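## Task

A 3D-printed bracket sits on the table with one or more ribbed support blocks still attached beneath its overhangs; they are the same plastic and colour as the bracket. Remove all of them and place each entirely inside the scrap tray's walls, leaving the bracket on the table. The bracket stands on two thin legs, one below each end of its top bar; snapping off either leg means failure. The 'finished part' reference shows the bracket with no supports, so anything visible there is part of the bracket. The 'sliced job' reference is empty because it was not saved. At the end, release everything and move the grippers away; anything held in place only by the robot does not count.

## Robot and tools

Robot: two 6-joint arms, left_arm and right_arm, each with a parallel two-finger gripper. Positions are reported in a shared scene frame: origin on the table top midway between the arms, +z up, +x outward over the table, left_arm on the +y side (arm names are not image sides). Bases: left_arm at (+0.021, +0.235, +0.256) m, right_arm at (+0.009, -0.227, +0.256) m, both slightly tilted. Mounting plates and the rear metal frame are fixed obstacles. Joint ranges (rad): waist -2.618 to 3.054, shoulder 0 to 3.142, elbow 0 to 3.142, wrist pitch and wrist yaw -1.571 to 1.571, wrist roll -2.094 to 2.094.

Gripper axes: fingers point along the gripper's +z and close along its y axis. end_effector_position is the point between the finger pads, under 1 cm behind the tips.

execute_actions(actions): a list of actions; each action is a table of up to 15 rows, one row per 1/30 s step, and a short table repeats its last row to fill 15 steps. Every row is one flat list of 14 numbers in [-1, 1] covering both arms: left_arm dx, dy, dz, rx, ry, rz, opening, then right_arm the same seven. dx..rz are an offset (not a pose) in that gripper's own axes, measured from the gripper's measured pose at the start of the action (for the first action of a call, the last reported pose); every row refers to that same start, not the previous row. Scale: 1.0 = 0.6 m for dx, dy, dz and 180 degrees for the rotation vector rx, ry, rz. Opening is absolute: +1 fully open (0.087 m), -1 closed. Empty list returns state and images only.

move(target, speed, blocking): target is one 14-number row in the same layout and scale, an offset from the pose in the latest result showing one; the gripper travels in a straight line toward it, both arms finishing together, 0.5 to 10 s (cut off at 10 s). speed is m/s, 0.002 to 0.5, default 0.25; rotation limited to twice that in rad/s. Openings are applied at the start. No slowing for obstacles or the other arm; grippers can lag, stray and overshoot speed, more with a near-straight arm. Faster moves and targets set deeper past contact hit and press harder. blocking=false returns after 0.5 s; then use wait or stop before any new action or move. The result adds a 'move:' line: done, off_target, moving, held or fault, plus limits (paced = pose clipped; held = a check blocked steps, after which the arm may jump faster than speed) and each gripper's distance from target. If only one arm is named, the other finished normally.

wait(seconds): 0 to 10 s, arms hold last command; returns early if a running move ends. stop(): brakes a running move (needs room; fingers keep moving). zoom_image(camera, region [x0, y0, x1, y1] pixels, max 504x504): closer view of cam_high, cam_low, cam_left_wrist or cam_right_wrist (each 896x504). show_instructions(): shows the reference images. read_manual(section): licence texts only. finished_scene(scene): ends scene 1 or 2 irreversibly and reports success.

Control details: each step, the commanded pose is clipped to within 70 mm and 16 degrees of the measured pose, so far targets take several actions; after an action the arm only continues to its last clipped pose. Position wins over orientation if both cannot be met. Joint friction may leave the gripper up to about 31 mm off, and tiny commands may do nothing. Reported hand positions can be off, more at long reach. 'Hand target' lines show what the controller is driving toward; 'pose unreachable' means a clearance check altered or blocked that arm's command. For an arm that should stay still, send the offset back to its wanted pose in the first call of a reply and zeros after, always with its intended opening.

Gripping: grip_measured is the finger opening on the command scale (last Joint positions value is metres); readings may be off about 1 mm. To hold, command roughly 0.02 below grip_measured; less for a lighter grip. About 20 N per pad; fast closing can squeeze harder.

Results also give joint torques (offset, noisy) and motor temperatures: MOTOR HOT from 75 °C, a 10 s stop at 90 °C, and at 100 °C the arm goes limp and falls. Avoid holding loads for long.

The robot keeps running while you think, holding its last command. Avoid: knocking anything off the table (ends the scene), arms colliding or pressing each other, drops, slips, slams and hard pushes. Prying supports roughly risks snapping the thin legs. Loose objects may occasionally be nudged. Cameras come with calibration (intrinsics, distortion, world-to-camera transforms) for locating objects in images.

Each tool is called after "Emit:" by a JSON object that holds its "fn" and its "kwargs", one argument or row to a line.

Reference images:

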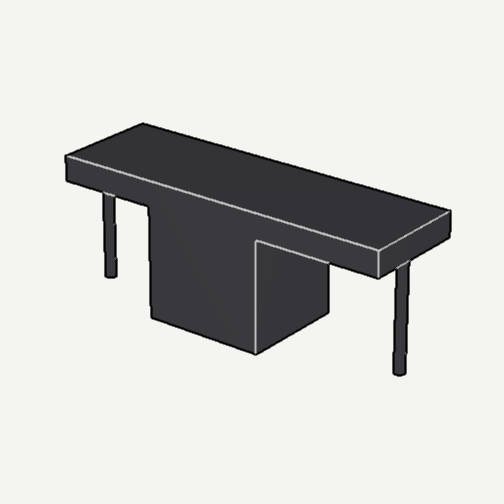

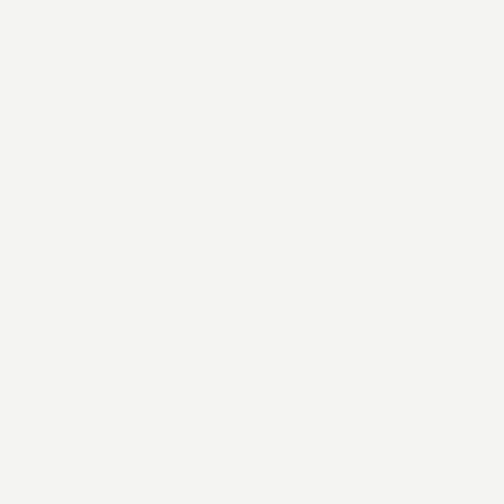

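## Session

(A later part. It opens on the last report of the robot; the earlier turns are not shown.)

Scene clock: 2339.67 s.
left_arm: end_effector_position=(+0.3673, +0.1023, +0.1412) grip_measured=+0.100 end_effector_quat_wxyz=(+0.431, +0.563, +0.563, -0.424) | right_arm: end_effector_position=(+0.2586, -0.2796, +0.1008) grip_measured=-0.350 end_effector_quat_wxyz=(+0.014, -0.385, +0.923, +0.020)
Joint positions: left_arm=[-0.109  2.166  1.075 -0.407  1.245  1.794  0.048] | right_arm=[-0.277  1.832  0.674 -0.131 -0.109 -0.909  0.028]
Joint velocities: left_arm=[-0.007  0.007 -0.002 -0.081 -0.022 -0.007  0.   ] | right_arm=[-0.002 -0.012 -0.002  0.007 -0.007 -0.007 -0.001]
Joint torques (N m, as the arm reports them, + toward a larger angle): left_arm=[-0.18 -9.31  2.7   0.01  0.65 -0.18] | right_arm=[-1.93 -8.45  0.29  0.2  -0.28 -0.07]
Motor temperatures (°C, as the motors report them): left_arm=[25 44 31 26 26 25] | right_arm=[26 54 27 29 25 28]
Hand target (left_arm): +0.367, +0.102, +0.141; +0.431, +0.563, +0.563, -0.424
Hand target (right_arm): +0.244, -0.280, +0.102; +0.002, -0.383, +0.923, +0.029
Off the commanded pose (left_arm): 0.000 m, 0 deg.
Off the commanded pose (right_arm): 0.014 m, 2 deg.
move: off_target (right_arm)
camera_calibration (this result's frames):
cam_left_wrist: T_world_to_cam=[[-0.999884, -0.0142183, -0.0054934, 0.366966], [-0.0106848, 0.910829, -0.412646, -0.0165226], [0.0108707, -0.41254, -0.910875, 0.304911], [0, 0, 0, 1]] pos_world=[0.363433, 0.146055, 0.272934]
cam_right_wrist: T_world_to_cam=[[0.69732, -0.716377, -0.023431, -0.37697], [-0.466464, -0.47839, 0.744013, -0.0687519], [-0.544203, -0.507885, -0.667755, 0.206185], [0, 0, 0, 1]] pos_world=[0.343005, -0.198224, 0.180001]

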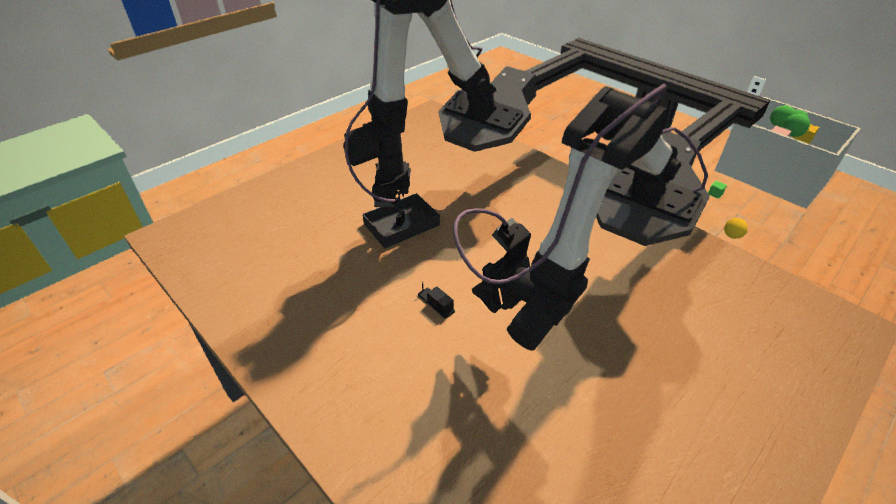

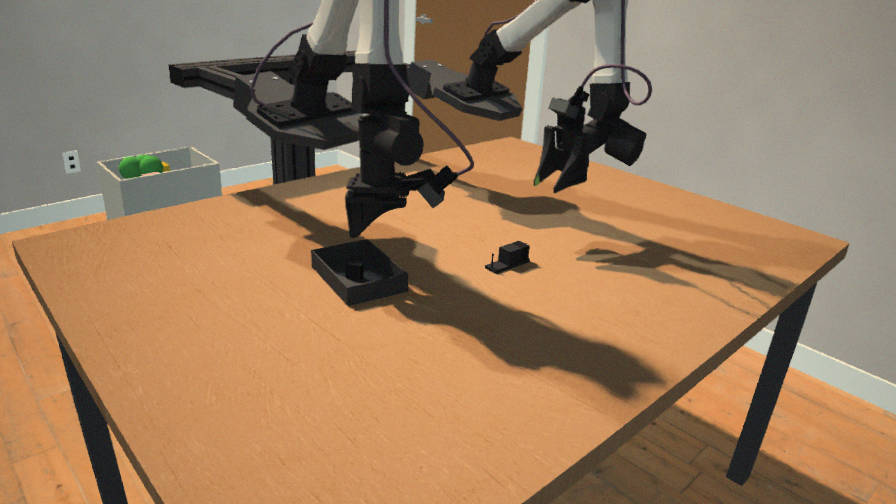

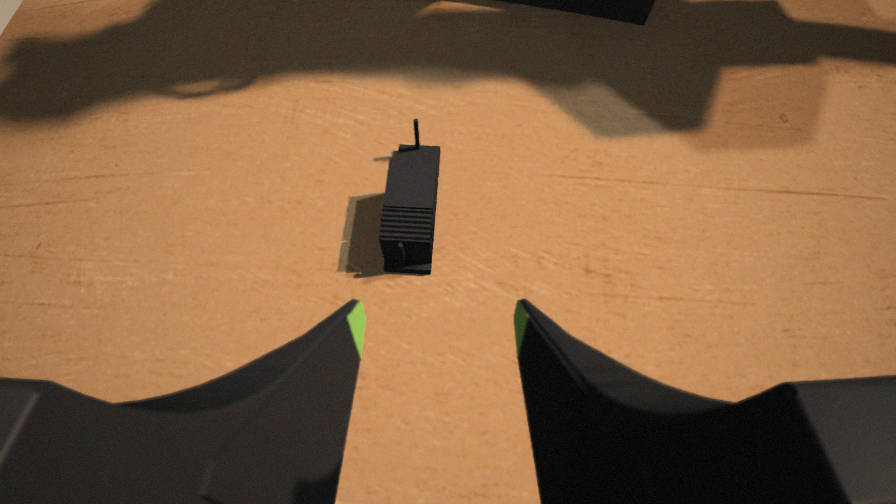

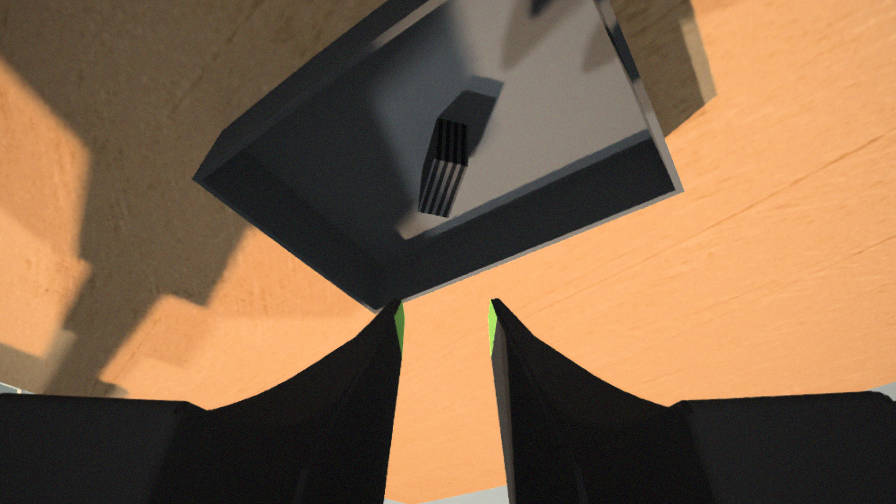

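Emit:
{"fn": "move", "kwargs": {
  "target": [0,0,0,0,0,0,0.1,-0.474,0.189,0.0425,-0.1197,-0.3019,-0.2142,0.2],
  "speed": 0.25
}}

Scene clock: 2368.40 s.
left_arm: end_effector_position=(+0.3673, +0.1023, +0.1412) grip_measured=+0.100 end_effector_quat_wxyz=(+0.431, +0.563, +0.563, -0.424) | right_arm: end_effector_position=(+0.3691, -0.0011, +0.0926) grip_measured=+0.200 end_effector_quat_wxyz=(-0.349, +0.594, -0.634, -0.351)
Joint positions: left_arm=[-0.109  2.166  1.075 -0.407  1.245  1.794  0.048] | right_arm=[ 0.114  2.191  0.995  0.321 -0.926 -1.047  0.052]
Joint velocities: left_arm=[-0.012  0.002  0.012 -0.007 -0.022  0.022  0.002] | right_arm=[ 0.012 -0.007 -0.017 -0.095 -0.066 -0.007 -0.   ]
Joint torques (N m, as the arm reports them, + toward a larger angle): left_arm=[-0.2  -9.26  2.78  0.01  0.64 -0.18] | right_arm=[ 1.03 -9.22  5.19  1.07 -0.67 -0.04]
Motor temperatures (°C, as the motors report them): left_arm=[25 47 30 26 26 25] | right_arm=[26 52 27 29 25 28]
Hand target (left_arm): +0.367, +0.102, +0.141; +0.431, +0.563, +0.563, -0.424
Hand target (right_arm): +0.374, +0.005, +0.091; -0.356, +0.600, -0.624, -0.352
Off the commanded pose (left_arm): 0.000 m, 0 deg.
Off the commanded pose (right_arm): 0.010 m, 2 deg.
move: done
camera_calibration (this result's frames):
cam_left_wrist: T_world_to_cam=[[-0.999884, -0.0142183, -0.0054934, 0.366966], [-0.0106848, 0.910829, -0.412646, -0.0165226], [0.0108707, -0.41254, -0.910875, 0.304911], [0, 0, 0, 1]] pos_world=[0.363433, 0.146055, 0.272934]
cam_right_wrist: T_world_to_cam=[[0.997156, -0.0602618, -0.0452683, -0.362658], [-0.0665409, -0.985947, -0.153233, 0.0569745], [-0.0353981, 0.155809, -0.987153, 0.24481], [0, 0, 0, 1]] pos_world=[0.374083, -0.00382429, 0.233979]

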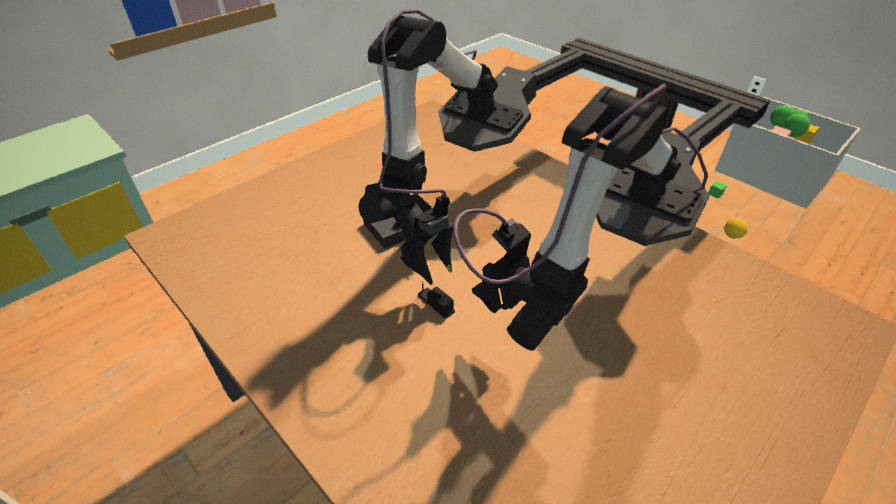

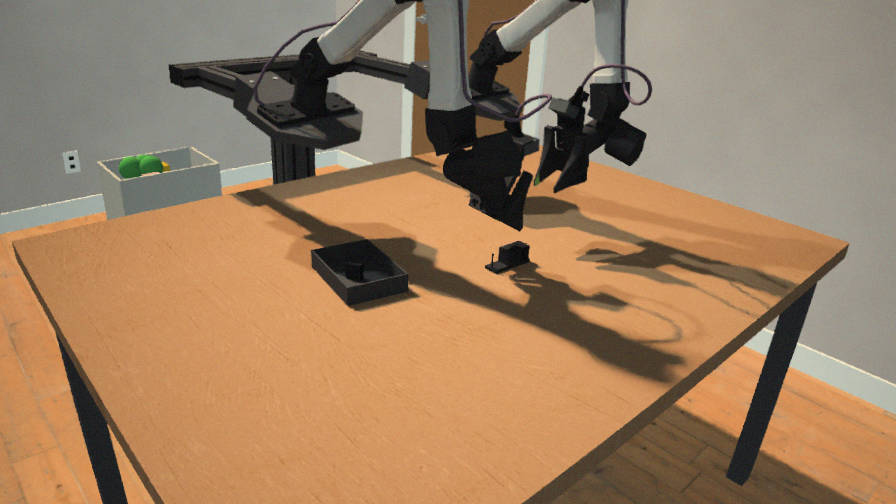

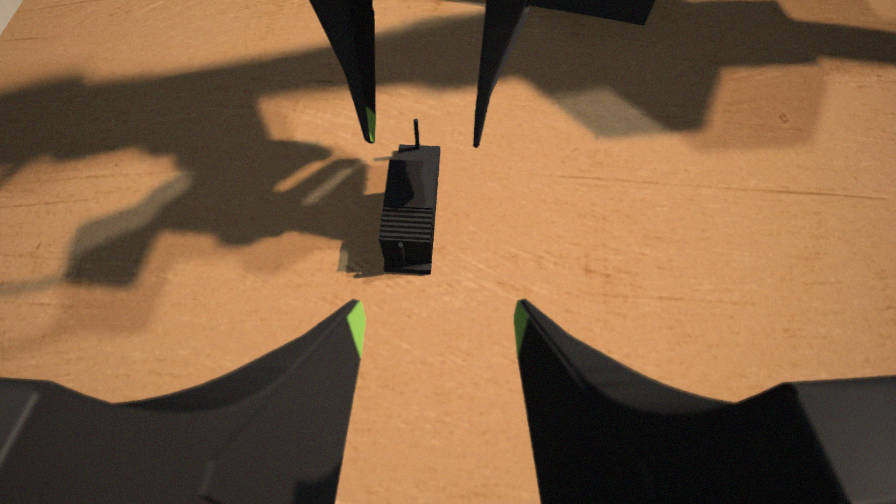

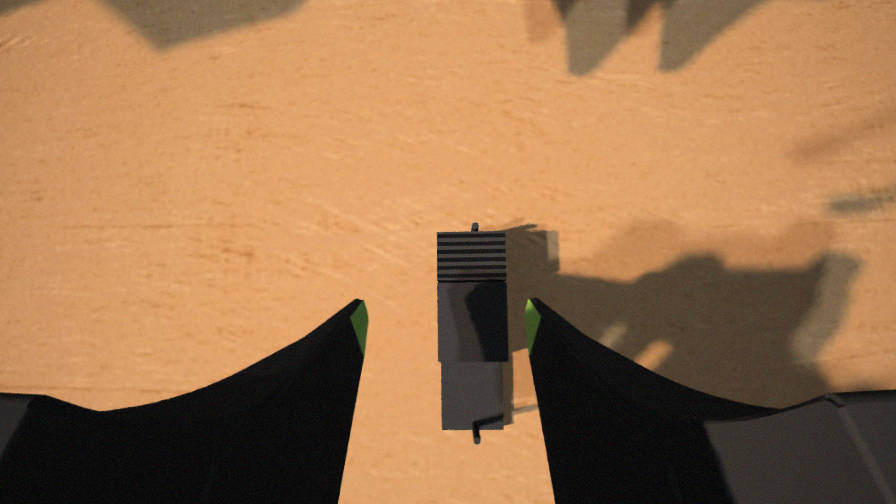

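Emit:
{"fn": "execute_actions", "kwargs": {
  "actions": []
}}

Scene clock: 2377.40 s.
left_arm: end_effector_position=(+0.3673, +0.1023, +0.1412) grip_measured=+0.100 end_effector_quat_wxyz=(+0.431, +0.563, +0.563, -0.424) | right_arm: end_effector_position=(+0.3692, -0.0008, +0.0929) grip_measured=+0.200 end_effector_quat_wxyz=(-0.349, +0.594, -0.633, -0.351)
Joint positions: left_arm=[-0.109  2.166  1.075 -0.407  1.245  1.794  0.048] | right_arm=[ 0.114  2.191  0.995  0.322 -0.928 -1.047  0.052]
Joint velocities: left_arm=[-0.002  0.007  0.002 -0.037 -0.022 -0.066  0.001] | right_arm=[ 0.007 -0.012 -0.017 -0.007  0.022 -0.066  0.   ]
Joint torques (N m, as the arm reports them, + toward a larger angle): left_arm=[-0.21 -9.24  2.63  0.    0.64 -0.16] | right_arm=[ 1.01 -9.05  5.21  1.05 -0.69 -0.05]
Motor temperatures (°C, as the motors report them): left_arm=[25 48 30 26 26 25] | right_arm=[26 52 27 30 26 28]
Hand target (left_arm): +0.367, +0.102, +0.141; +0.431, +0.563, +0.563, -0.424
Hand target (right_arm): +0.374, +0.005, +0.091; -0.356, +0.600, -0.624, -0.352
Off the commanded pose (left_arm): 0.000 m, 0 deg.
Off the commanded pose (right_arm): 0.010 m, 2 deg.
camera_calibration (this result's frames):
cam_left_wrist: T_world_to_cam=[[-0.999884, -0.0142183, -0.0054934, 0.366966], [-0.0106848, 0.910829, -0.412646, -0.0165226], [0.0108707, -0.41254, -0.910875, 0.304911], [0, 0, 0, 1]] pos_world=[0.363433, 0.146055, 0.272934]
cam_right_wrist: T_world_to_cam=[[0.99723, -0.0594592, -0.0446912, -0.362778], [-0.0657281, -0.985688, -0.155238, 0.0571755], [-0.0348213, 0.157746, -0.986866, 0.244823], [0, 0, 0, 1]] pos_world=[0.374057, -0.00383303, 0.23427]

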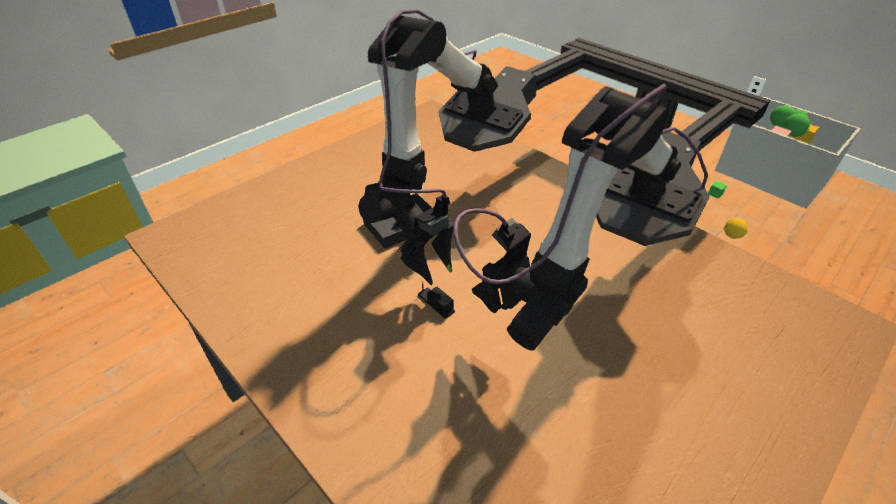

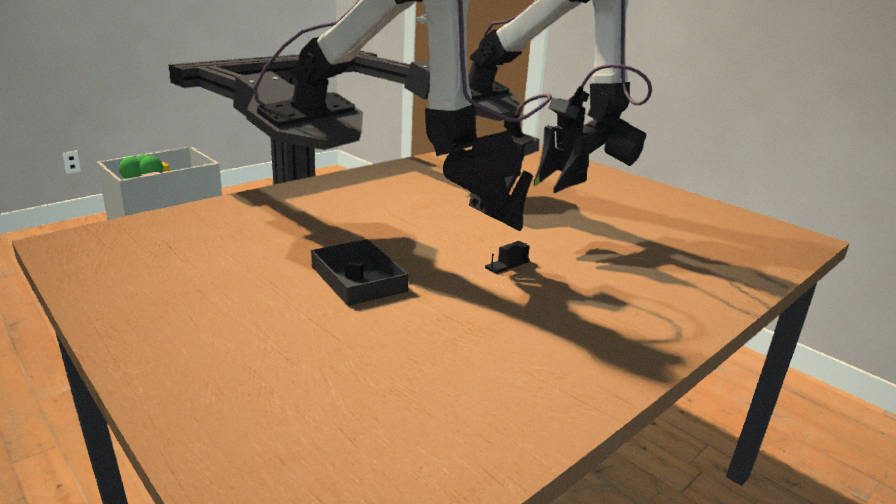

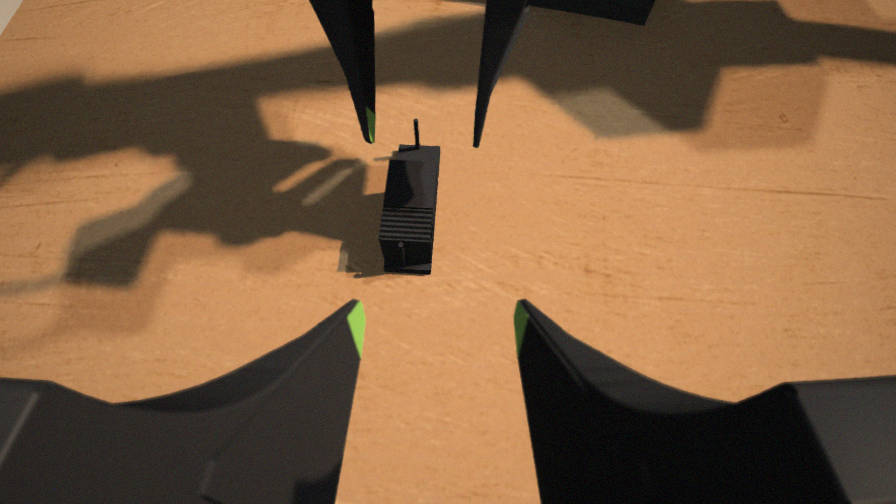

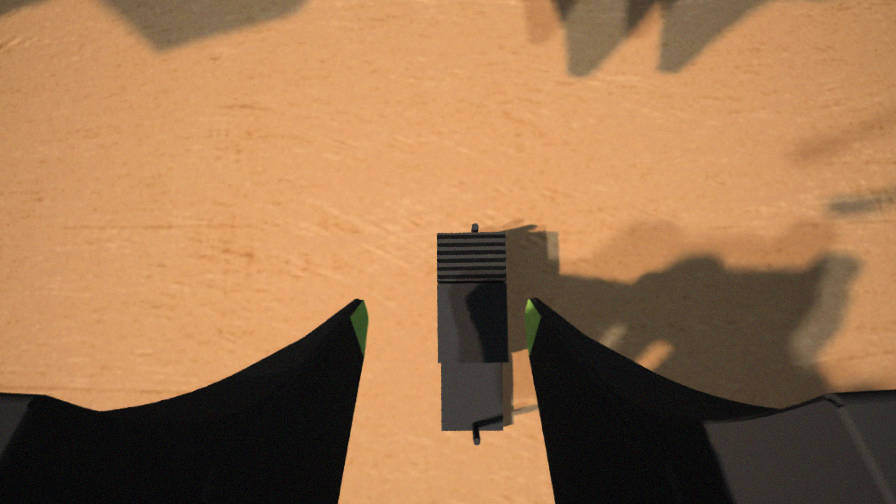

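Emit:
{"fn": "move", "kwargs": {
  "target": [0.1567, 0.0467, 0.0907, 0.0156, -0.0306, 0, 0.1, 0.0542, -0.0222, 0.0215, 0, 0, 0, 0.2],
  "speed": 0.1
}}

Scene clock: 2490.17 s.
left_arm: end_effector_position=(+0.3991, +0.0795, +0.0405) grip_measured=+0.100 end_effector_quat_wxyz=(+0.448, +0.555, +0.533, -0.455) | right_arm: end_effector_position=(+0.3735, -0.0042, +0.0611) grip_measured=+0.200 end_effector_quat_wxyz=(-0.342, +0.594, -0.636, -0.356)
Joint positions: left_arm=[-0.142  2.639  1.492 -0.431  1.318  1.874  0.048] | right_arm=[ 0.098  2.314  1.077  0.324 -0.94  -1.074  0.052]
Joint velocities: left_arm=[ 0.002 -0.027  0.002 -0.022 -0.007 -0.022  0.   ] | right_arm=[ 0.012  0.002  0.002  0.051 -0.095 -0.007 -0.001]
Joint torques (N m, as the arm reports them, + toward a larger angle): left_arm=[-1.48 -8.88  4.14 -0.24  0.66 -0.12] | right_arm=[-0.78 -9.59  4.85  0.99 -0.71 -0.09]
Motor temperatures (°C, as the motors report them): left_arm=[25 51 29 25 26 25] | right_arm=[26 51 30 31 26 27]
Hand target (left_arm): +0.395, +0.074, +0.036; +0.444, +0.553, +0.531, -0.464
Hand target (right_arm): +0.382, -0.007, +0.058; -0.349, +0.594, -0.633, -0.351
Off the commanded pose (left_arm): 0.007 m, 1 deg.
Off the commanded pose (right_arm): 0.009 m, 1 deg.
move: done
camera_calibration (this result's frames):
cam_left_wrist: T_world_to_cam=[[-0.999739, 0.0209462, -0.00917277, 0.395165], [0.0227565, 0.872047, -0.488893, -0.0441148], [-0.00224135, -0.488974, -0.872295, 0.213269], [0, 0, 0, 1]] pos_world=[0.396543, 0.134476, 0.168091]
cam_right_wrist: T_world_to_cam=[[0.996584, -0.0550455, -0.0615735, -0.367391], [-0.0637715, -0.986604, -0.150154, 0.0481305], [-0.0524833, 0.153568, -0.986743, 0.220739], [0, 0, 0, 1]] pos_world=[0.380791, -0.00663601, 0.202418]

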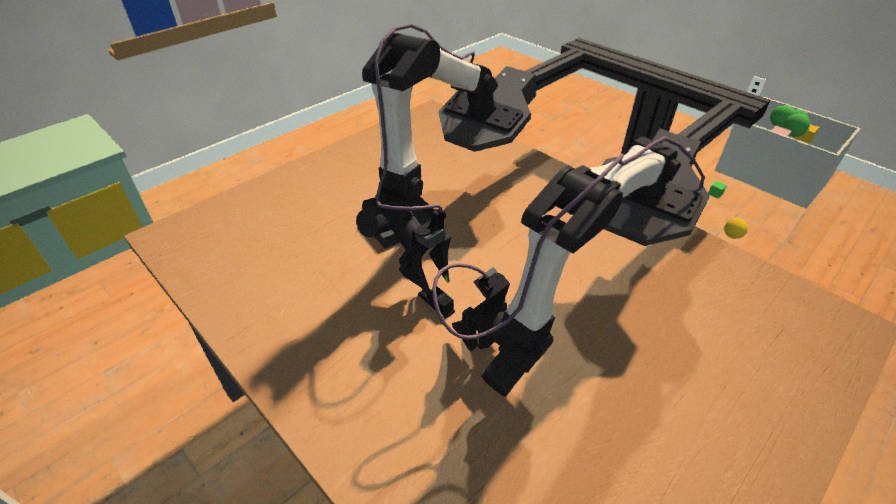

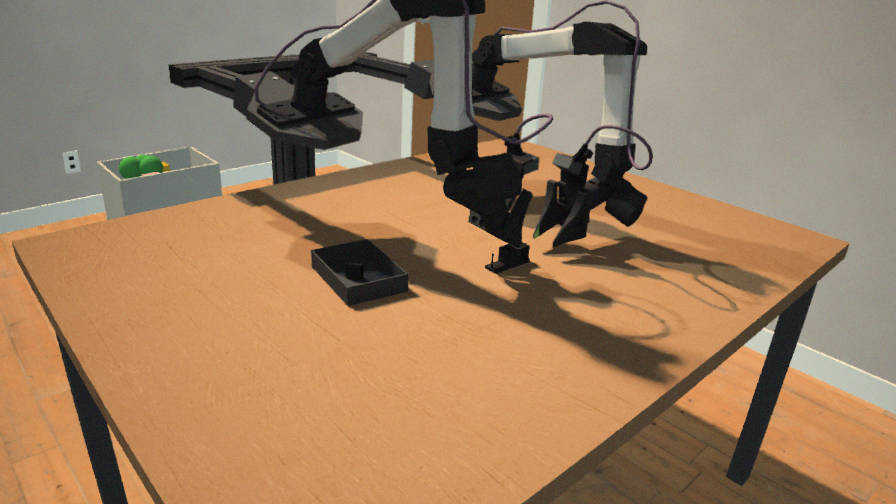

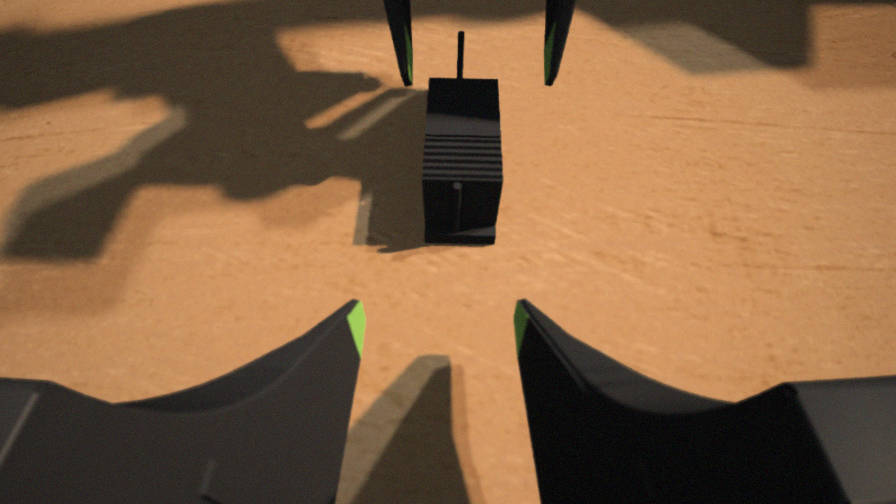

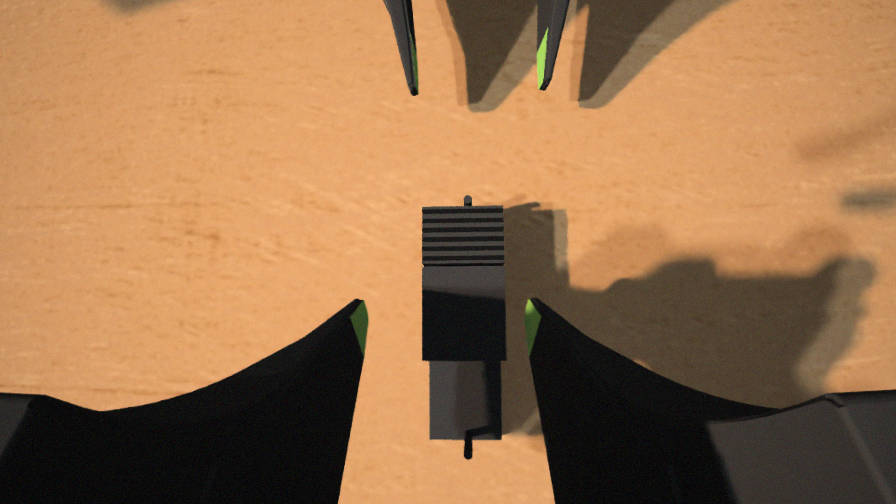

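Emit:
{"fn": "move", "kwargs": {
  "target": [0.008, -0.0198, 0.0105, 0, 0, 0, 0.1, 0.0505, -0.0197, 0.0252, 0, 0, 0, 0.2],
  "speed": 0.05
}}

Scene clock: 2502.57 s.
left_arm: end_effector_position=(+0.3955, +0.0792, +0.0366) grip_measured=+0.100 end_effector_quat_wxyz=(+0.452, +0.556, +0.533, -0.450) | right_arm: end_effector_position=(+0.3764, -0.0048, +0.0301) grip_measured=+0.200 end_effector_quat_wxyz=(-0.335, +0.592, -0.638, -0.360)
Joint positions: left_arm=[-0.142  2.639  1.459 -0.364  1.318  1.85   0.048] | right_arm=[ 0.091  2.433  1.166  0.326 -0.944 -1.087  0.052]
Joint velocities: left_arm=[ 0.002 -0.002 -0.012 -0.007  0.022 -0.037 -0.001] | right_arm=[ 0.002 -0.007  0.022 -0.066 -0.066 -0.037  0.001]
Joint torques (N m, as the arm reports them, + toward a larger angle): left_arm=[ -1.4  -10.55   0.03   0.14   0.65  -0.23] | right_arm=[-0.76 -9.92  4.61  0.9  -0.71 -0.06]
Motor temperatures (°C, as the motors report them): left_arm=[25 51 29 25 26 25] | right_arm=[26 52 29 31 26 27]
Hand target (left_arm): +0.387, +0.075, +0.035; +0.448, +0.555, +0.533, -0.455
Hand target (right_arm): +0.384, -0.007, +0.027; -0.342, +0.594, -0.636, -0.356
Off the commanded pose (left_arm): 0.010 m, 1 deg.
Off the commanded pose (right_arm): 0.008 m, 1 deg.
move: done
camera_calibration (this result's frames):
cam_left_wrist: T_world_to_cam=[[-0.999712, 0.0146031, -0.0190221, 0.392339], [0.022023, 0.872991, -0.487238, -0.0455131], [0.00949091, -0.487517, -0.873062, 0.204904], [0, 0, 0, 1]] pos_world=[0.391284, 0.133897, 0.164181]
cam_right_wrist: T_world_to_cam=[[0.995601, -0.0520383, -0.0779136, -0.371401], [-0.0629182, -0.987513, -0.144429, 0.042659], [-0.0694248, 0.148696, -0.986443, 0.196669], [0, 0, 0, 1]] pos_world=[0.386105, -0.00644459, 0.171227]

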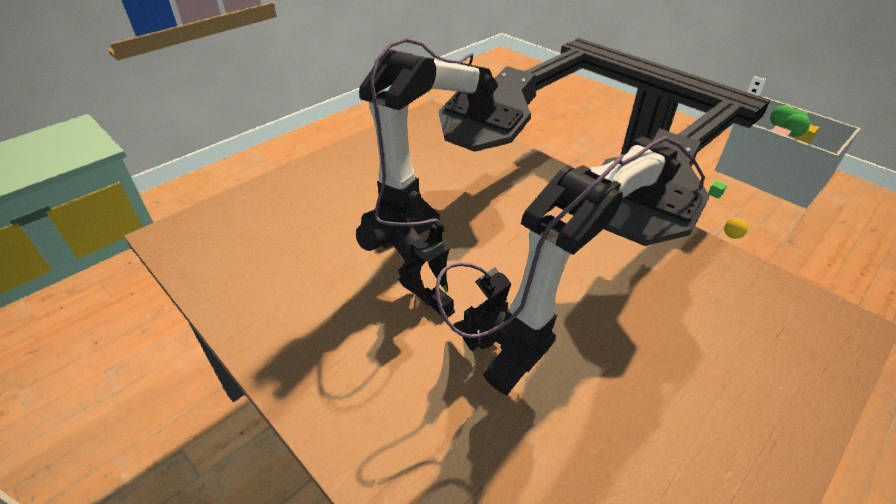

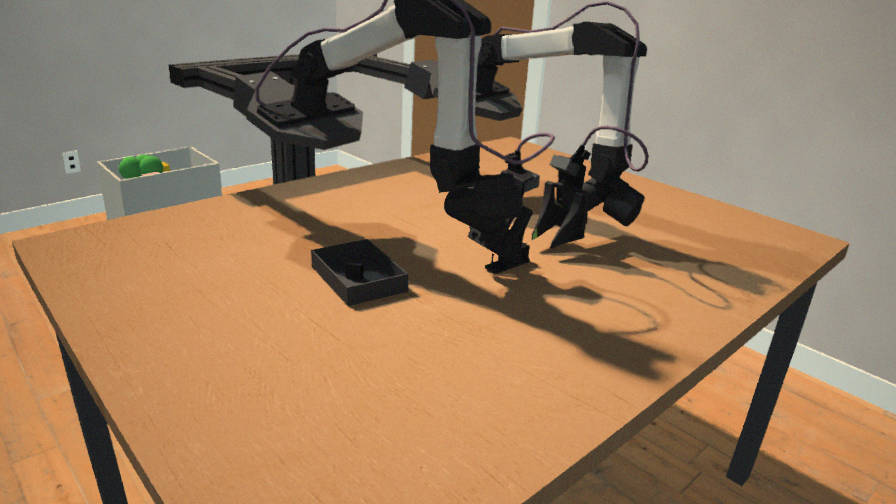

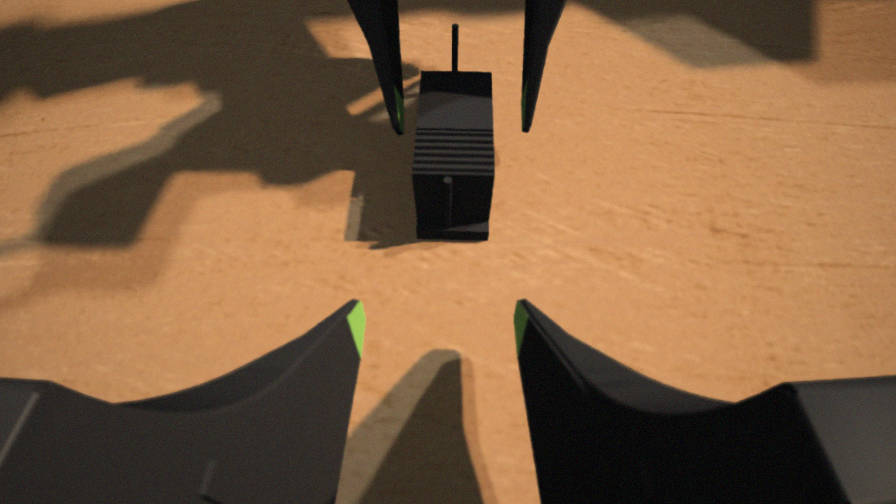

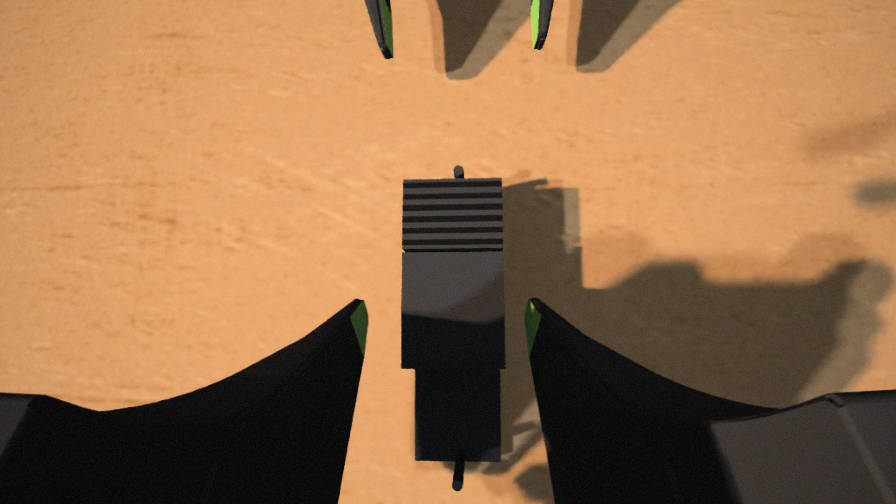

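Emit:
{"fn": "execute_actions", "kwargs": {
  "actions": [
    [[0,0,0,0,0,0,0.1,0,0,0,0.006,0,-0.01,0.15],[0,0,0,0,0,0,0.1,0,0,0,0.012,0,-0.02,0.1],[0,0,0,0,0,0,0.1,0,0,0,0.016,0,-0.028,0.05],[0,0,0,0,0,0,0.1,0,0,0,0.016,0,-0.028,0.0],[0,0,0,0,0,0,0.1,0,0,0,0.016,0,-0.028,-0.05],[0,0,0,0,0,0,0.1,0,0,0,0.016,0,-0.028,-0.1],[0,0,0,0,0,0,0.1,0,0,0,0.016,0,-0.028,-0.14],[0,0,0,0,0,0,0.1,0,0,0,0.016,0,-0.028,-0.18],[0,0,0,0,0,0,0.1,0,0,0,0.016,0,-0.028,-0.21],[0,0,0,0,0,0,0.1,0,0,0,0.016,0,-0.028,-0.24],[0,0,0,0,0,0,0.1,0,0,0,0.016,0,-0.028,-0.26],[0,0,0,0,0,0,0.1,0,0,0,0.016,0,-0.028,-0.28],[0,0,0,0,0,0,0.1,0,0,0,0.016,0,-0.028,-0.29],[0,0,0,0,0,0,0.1,0,0,0,0.016,0,-0.028,-0.30],[0,0,0,0,0,0,0.1,0,0,0,0.016,0,-0.028,-0.31]],
    [[0,0,0,0,0,0,0.1,0,0,0,0,0,0,-0.32],[0,0,0,0,0,0,0.1,0,0,0,0,0,0,-0.33],[0,0,0,0,0,0,0.1,0,0,0,0,0,0,-0.34],[0,0,0,0,0,0,0.1,0,0,0,0,0,0,-0.35],[0,0,0,0,0,0,0.1,0,0,0,0,0,0,-0.37],[0,0,0,0,0,0,0.1,0,0,0,0,0,0,-0.39],[0,0,0,0,0,0,0.1,0,0,0,0,0,0,-0.41],[0,0,0,0,0,0,0.1,0,0,0,0,0,0,-0.43],[0,0,0,0,0,0,0.1,0,0,0,0,0,0,-0.45]]
  ]
}}

Emit:
{"fn": "zoom_image", "kwargs": {
  "camera": "cam_low",
  "region": [440, 170, 640, 290]
}}

Scene clock: 2555.73 s.
left_arm: end_effector_position=(+0.3960, +0.0792, +0.0364) grip_measured=+0.100 end_effector_quat_wxyz=(+0.452, +0.556, +0.533, -0.449) | right_arm: end_effector_position=(+0.3840, -0.0051, +0.0319) grip_measured=-0.320 end_effector_quat_wxyz=(-0.369, +0.607, -0.621, -0.332)
Joint positions: left_arm=[-0.142  2.639  1.458 -0.358  1.318  1.846  0.048] | right_arm=[ 0.091  2.43   1.117  0.46  -0.929 -1.098  0.03 ]
Joint velocities: left_arm=[ 0.002 -0.017  0.007  0.007 -0.022  0.022 -0.   ] | right_arm=[-0.007 -0.017  0.012  0.051 -0.022 -0.022  0.   ]
Joint torques (N m, as the arm reports them, + toward a larger angle): left_arm=[ -0.42 -10.65   2.07  -0.02   0.66  -0.17] | right_arm=[  0.14 -11.14   2.35   0.99  -0.63   0.03]
Motor temperatures (°C, as the motors report them): left_arm=[25 55 28 25 26 25] | right_arm=[26 53 29 31 26 27]
Hand target (left_arm): +0.396, +0.079, +0.036; +0.452, +0.556, +0.533, -0.449
Hand target (right_arm): +0.384, -0.005, +0.032; -0.368, +0.607, -0.621, -0.332
Off the commanded pose (left_arm): 0.000 m, 0 deg.
Off the commanded pose (right_arm): 0.000 m, 0 deg.
camera_calibration (this result's frames):
cam_left_wrist: T_world_to_cam=[[-0.999679, 0.0136455, -0.0213522, 0.393042], [0.0223186, 0.873167, -0.486911, -0.0457982], [0.0119999, -0.487231, -0.873191, 0.203699], [0, 0, 0, 1]] pos_world=[0.391494, 0.133875, 0.163961]
cam_right_wrist: T_world_to_cam=[[0.998253, -0.055632, 0.0198833, -0.382949], [-0.0518256, -0.986185, -0.157332, 0.0391681], [0.0283614, 0.156027, -0.987346, 0.161537], [0, 0, 0, 1]] pos_world=[0.379728, -0.0078814, 0.17327]

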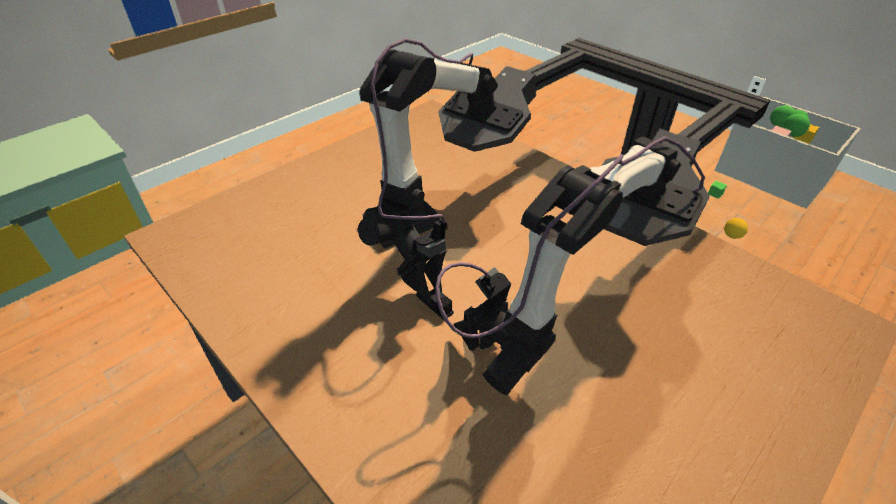

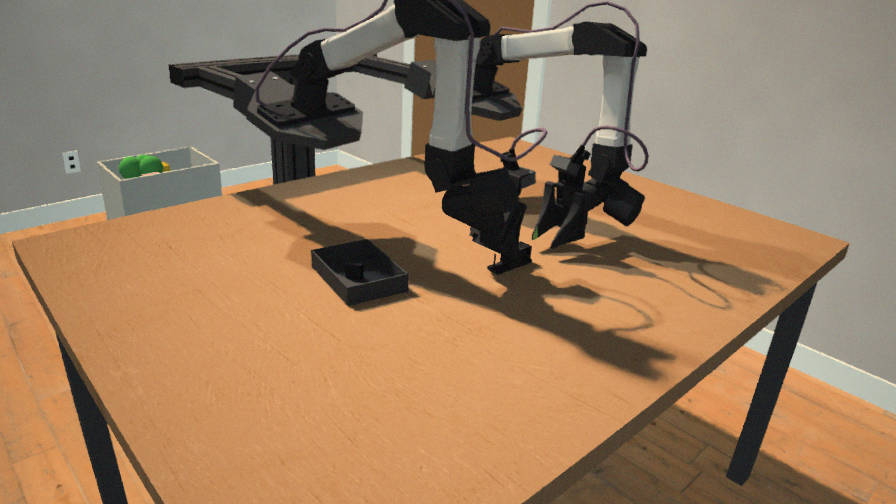

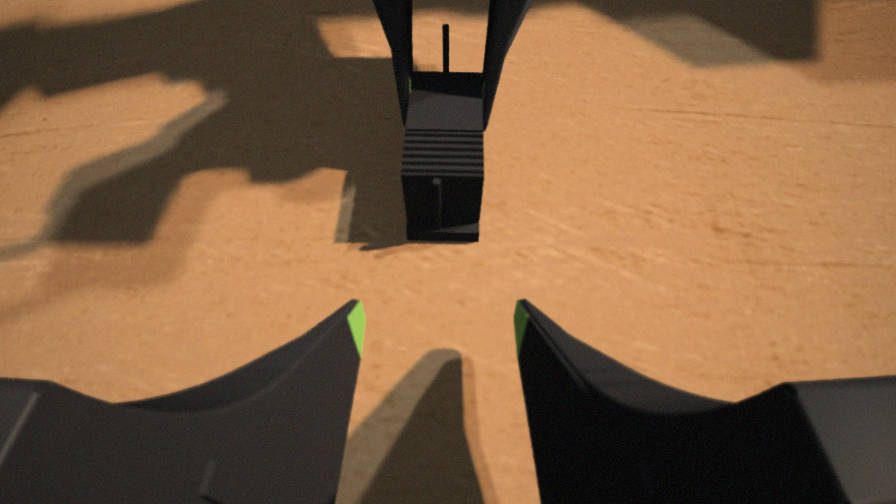

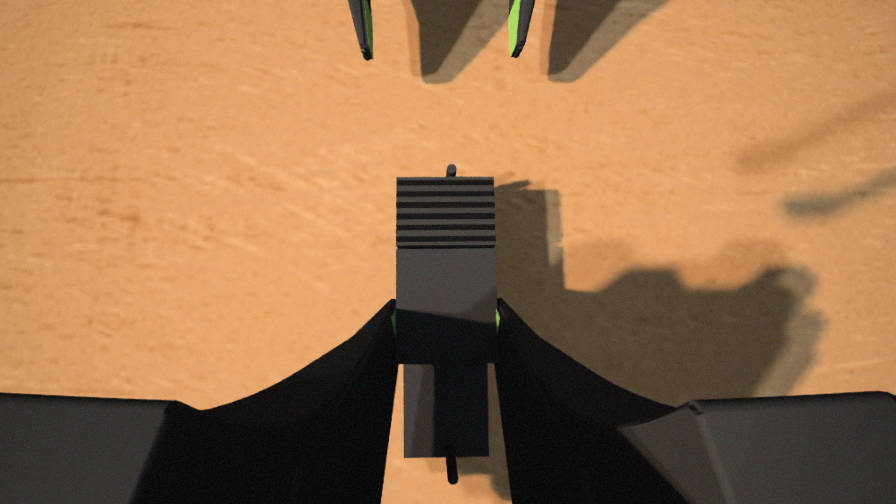

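Region (440, 170, 640, 290) of cam_low's 896x504 image, scaled by 2.520, with more detail than that image has; it fills the top 302 rows of this view, and the rest is white.

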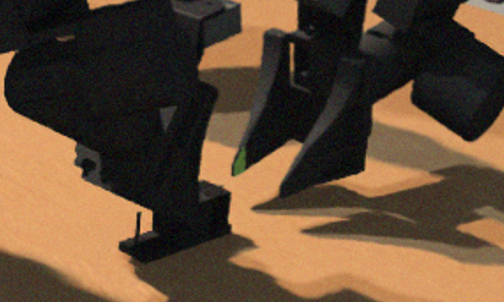

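Emit:
{"fn": "move", "kwargs": {
  "target": [0.006, -0.0015, 0.0686, 0, 0, 0, 0.1, 0, 0, 0, 0, 0, 0, -0.45],
  "speed": 0.05
}}

Scene clock: 2562.37 s.
left_arm: end_effector_position=(+0.4071, +0.0416, +0.0335) grip_measured=+0.100 end_effector_quat_wxyz=(+0.464, +0.557, +0.526, -0.445) | right_arm: end_effector_position=(+0.3840, -0.0051, +0.0319) grip_measured=-0.320 end_effector_quat_wxyz=(-0.369, +0.607, -0.621, -0.332)
Joint positions: left_arm=[-0.231  2.639  1.379  0.093  1.314  1.487  0.048] | right_arm=[ 0.091  2.43   1.117  0.46  -0.929 -1.098  0.03 ]
Joint velocities: left_arm=[ 0.002  0.012 -0.012  0.037  0.037 -0.11   0.   ] | right_arm=[ 0.012 -0.007  0.022 -0.066 -0.081 -0.022  0.   ]
Joint torques (N m, as the arm reports them, + toward a larger angle): left_arm=[-1.75 -9.77  0.16  0.64  0.52 -0.24] | right_arm=[  0.19 -11.12   2.33   1.04  -0.63   0.04]
Motor temperatures (°C, as the motors report them): left_arm=[25 56 28 25 26 25] | right_arm=[26 54 29 31 26 27]
Hand target (left_arm): +0.395, +0.039, +0.026; +0.453, +0.556, +0.533, -0.450
Hand target (right_arm): +0.384, -0.005, +0.032; -0.369, +0.607, -0.621, -0.332
Off the commanded pose (left_arm): 0.015 m, 2 deg.
Off the commanded pose (right_arm): 0.000 m, 0 deg.
move: off_target (left_arm)
camera_calibration (this result's frames):
cam_left_wrist: T_world_to_cam=[[-0.998959, 0.00718521, -0.0450519, 0.405281], [0.0287382, 0.866068, -0.4991, -0.01657], [0.0354319, -0.499875, -0.865373, 0.173491], [0, 0, 0, 1]] pos_world=[0.399188, 0.0981627, 0.160123]
cam_right_wrist: T_world_to_cam=[[0.998253, -0.055632, 0.0198833, -0.382949], [-0.0518256, -0.986185, -0.157332, 0.0391681], [0.0283614, 0.156027, -0.987346, 0.161537], [0, 0, 0, 1]] pos_world=[0.379728, -0.0078814, 0.17327]

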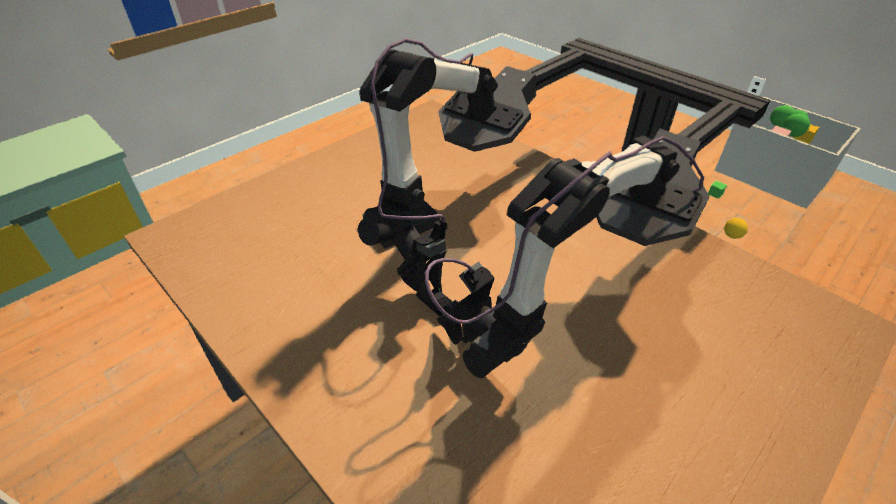

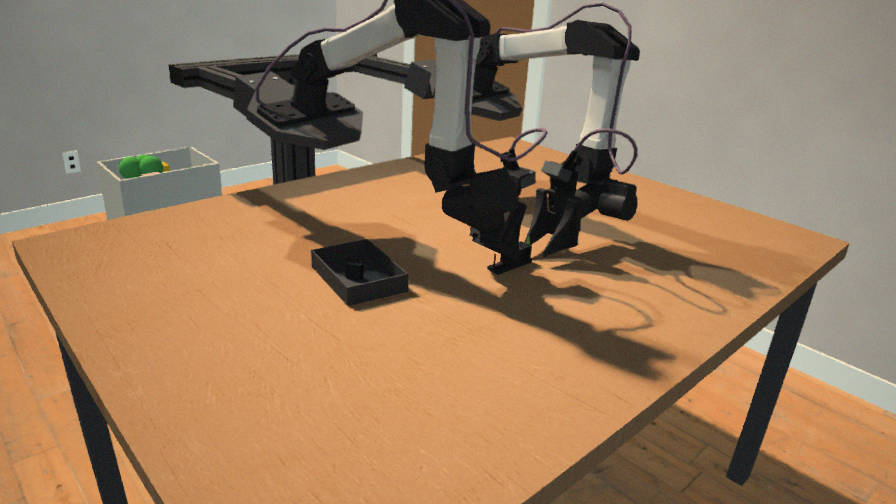

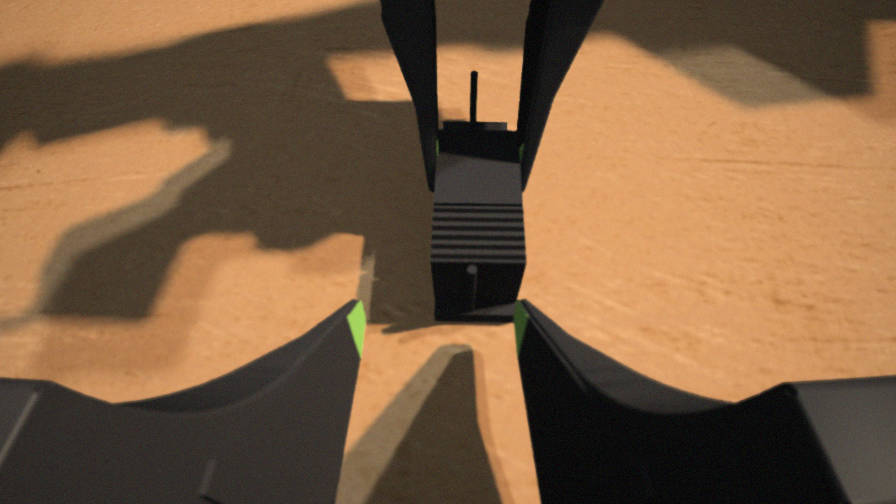

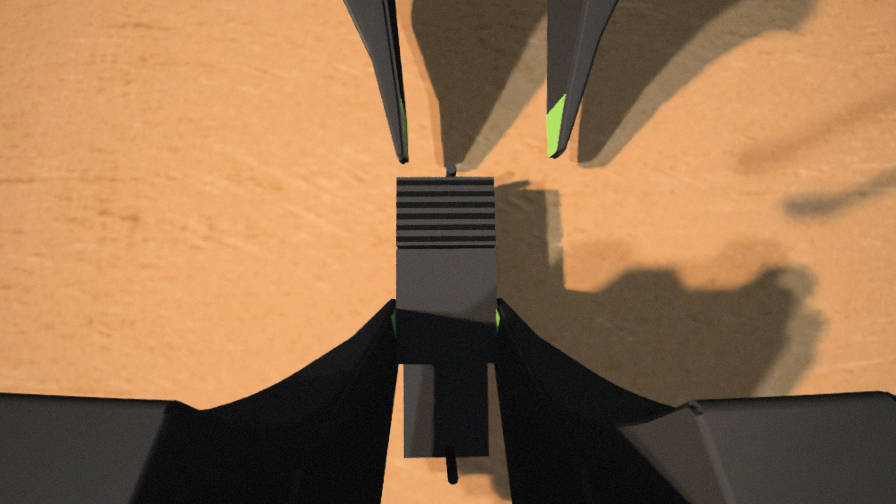

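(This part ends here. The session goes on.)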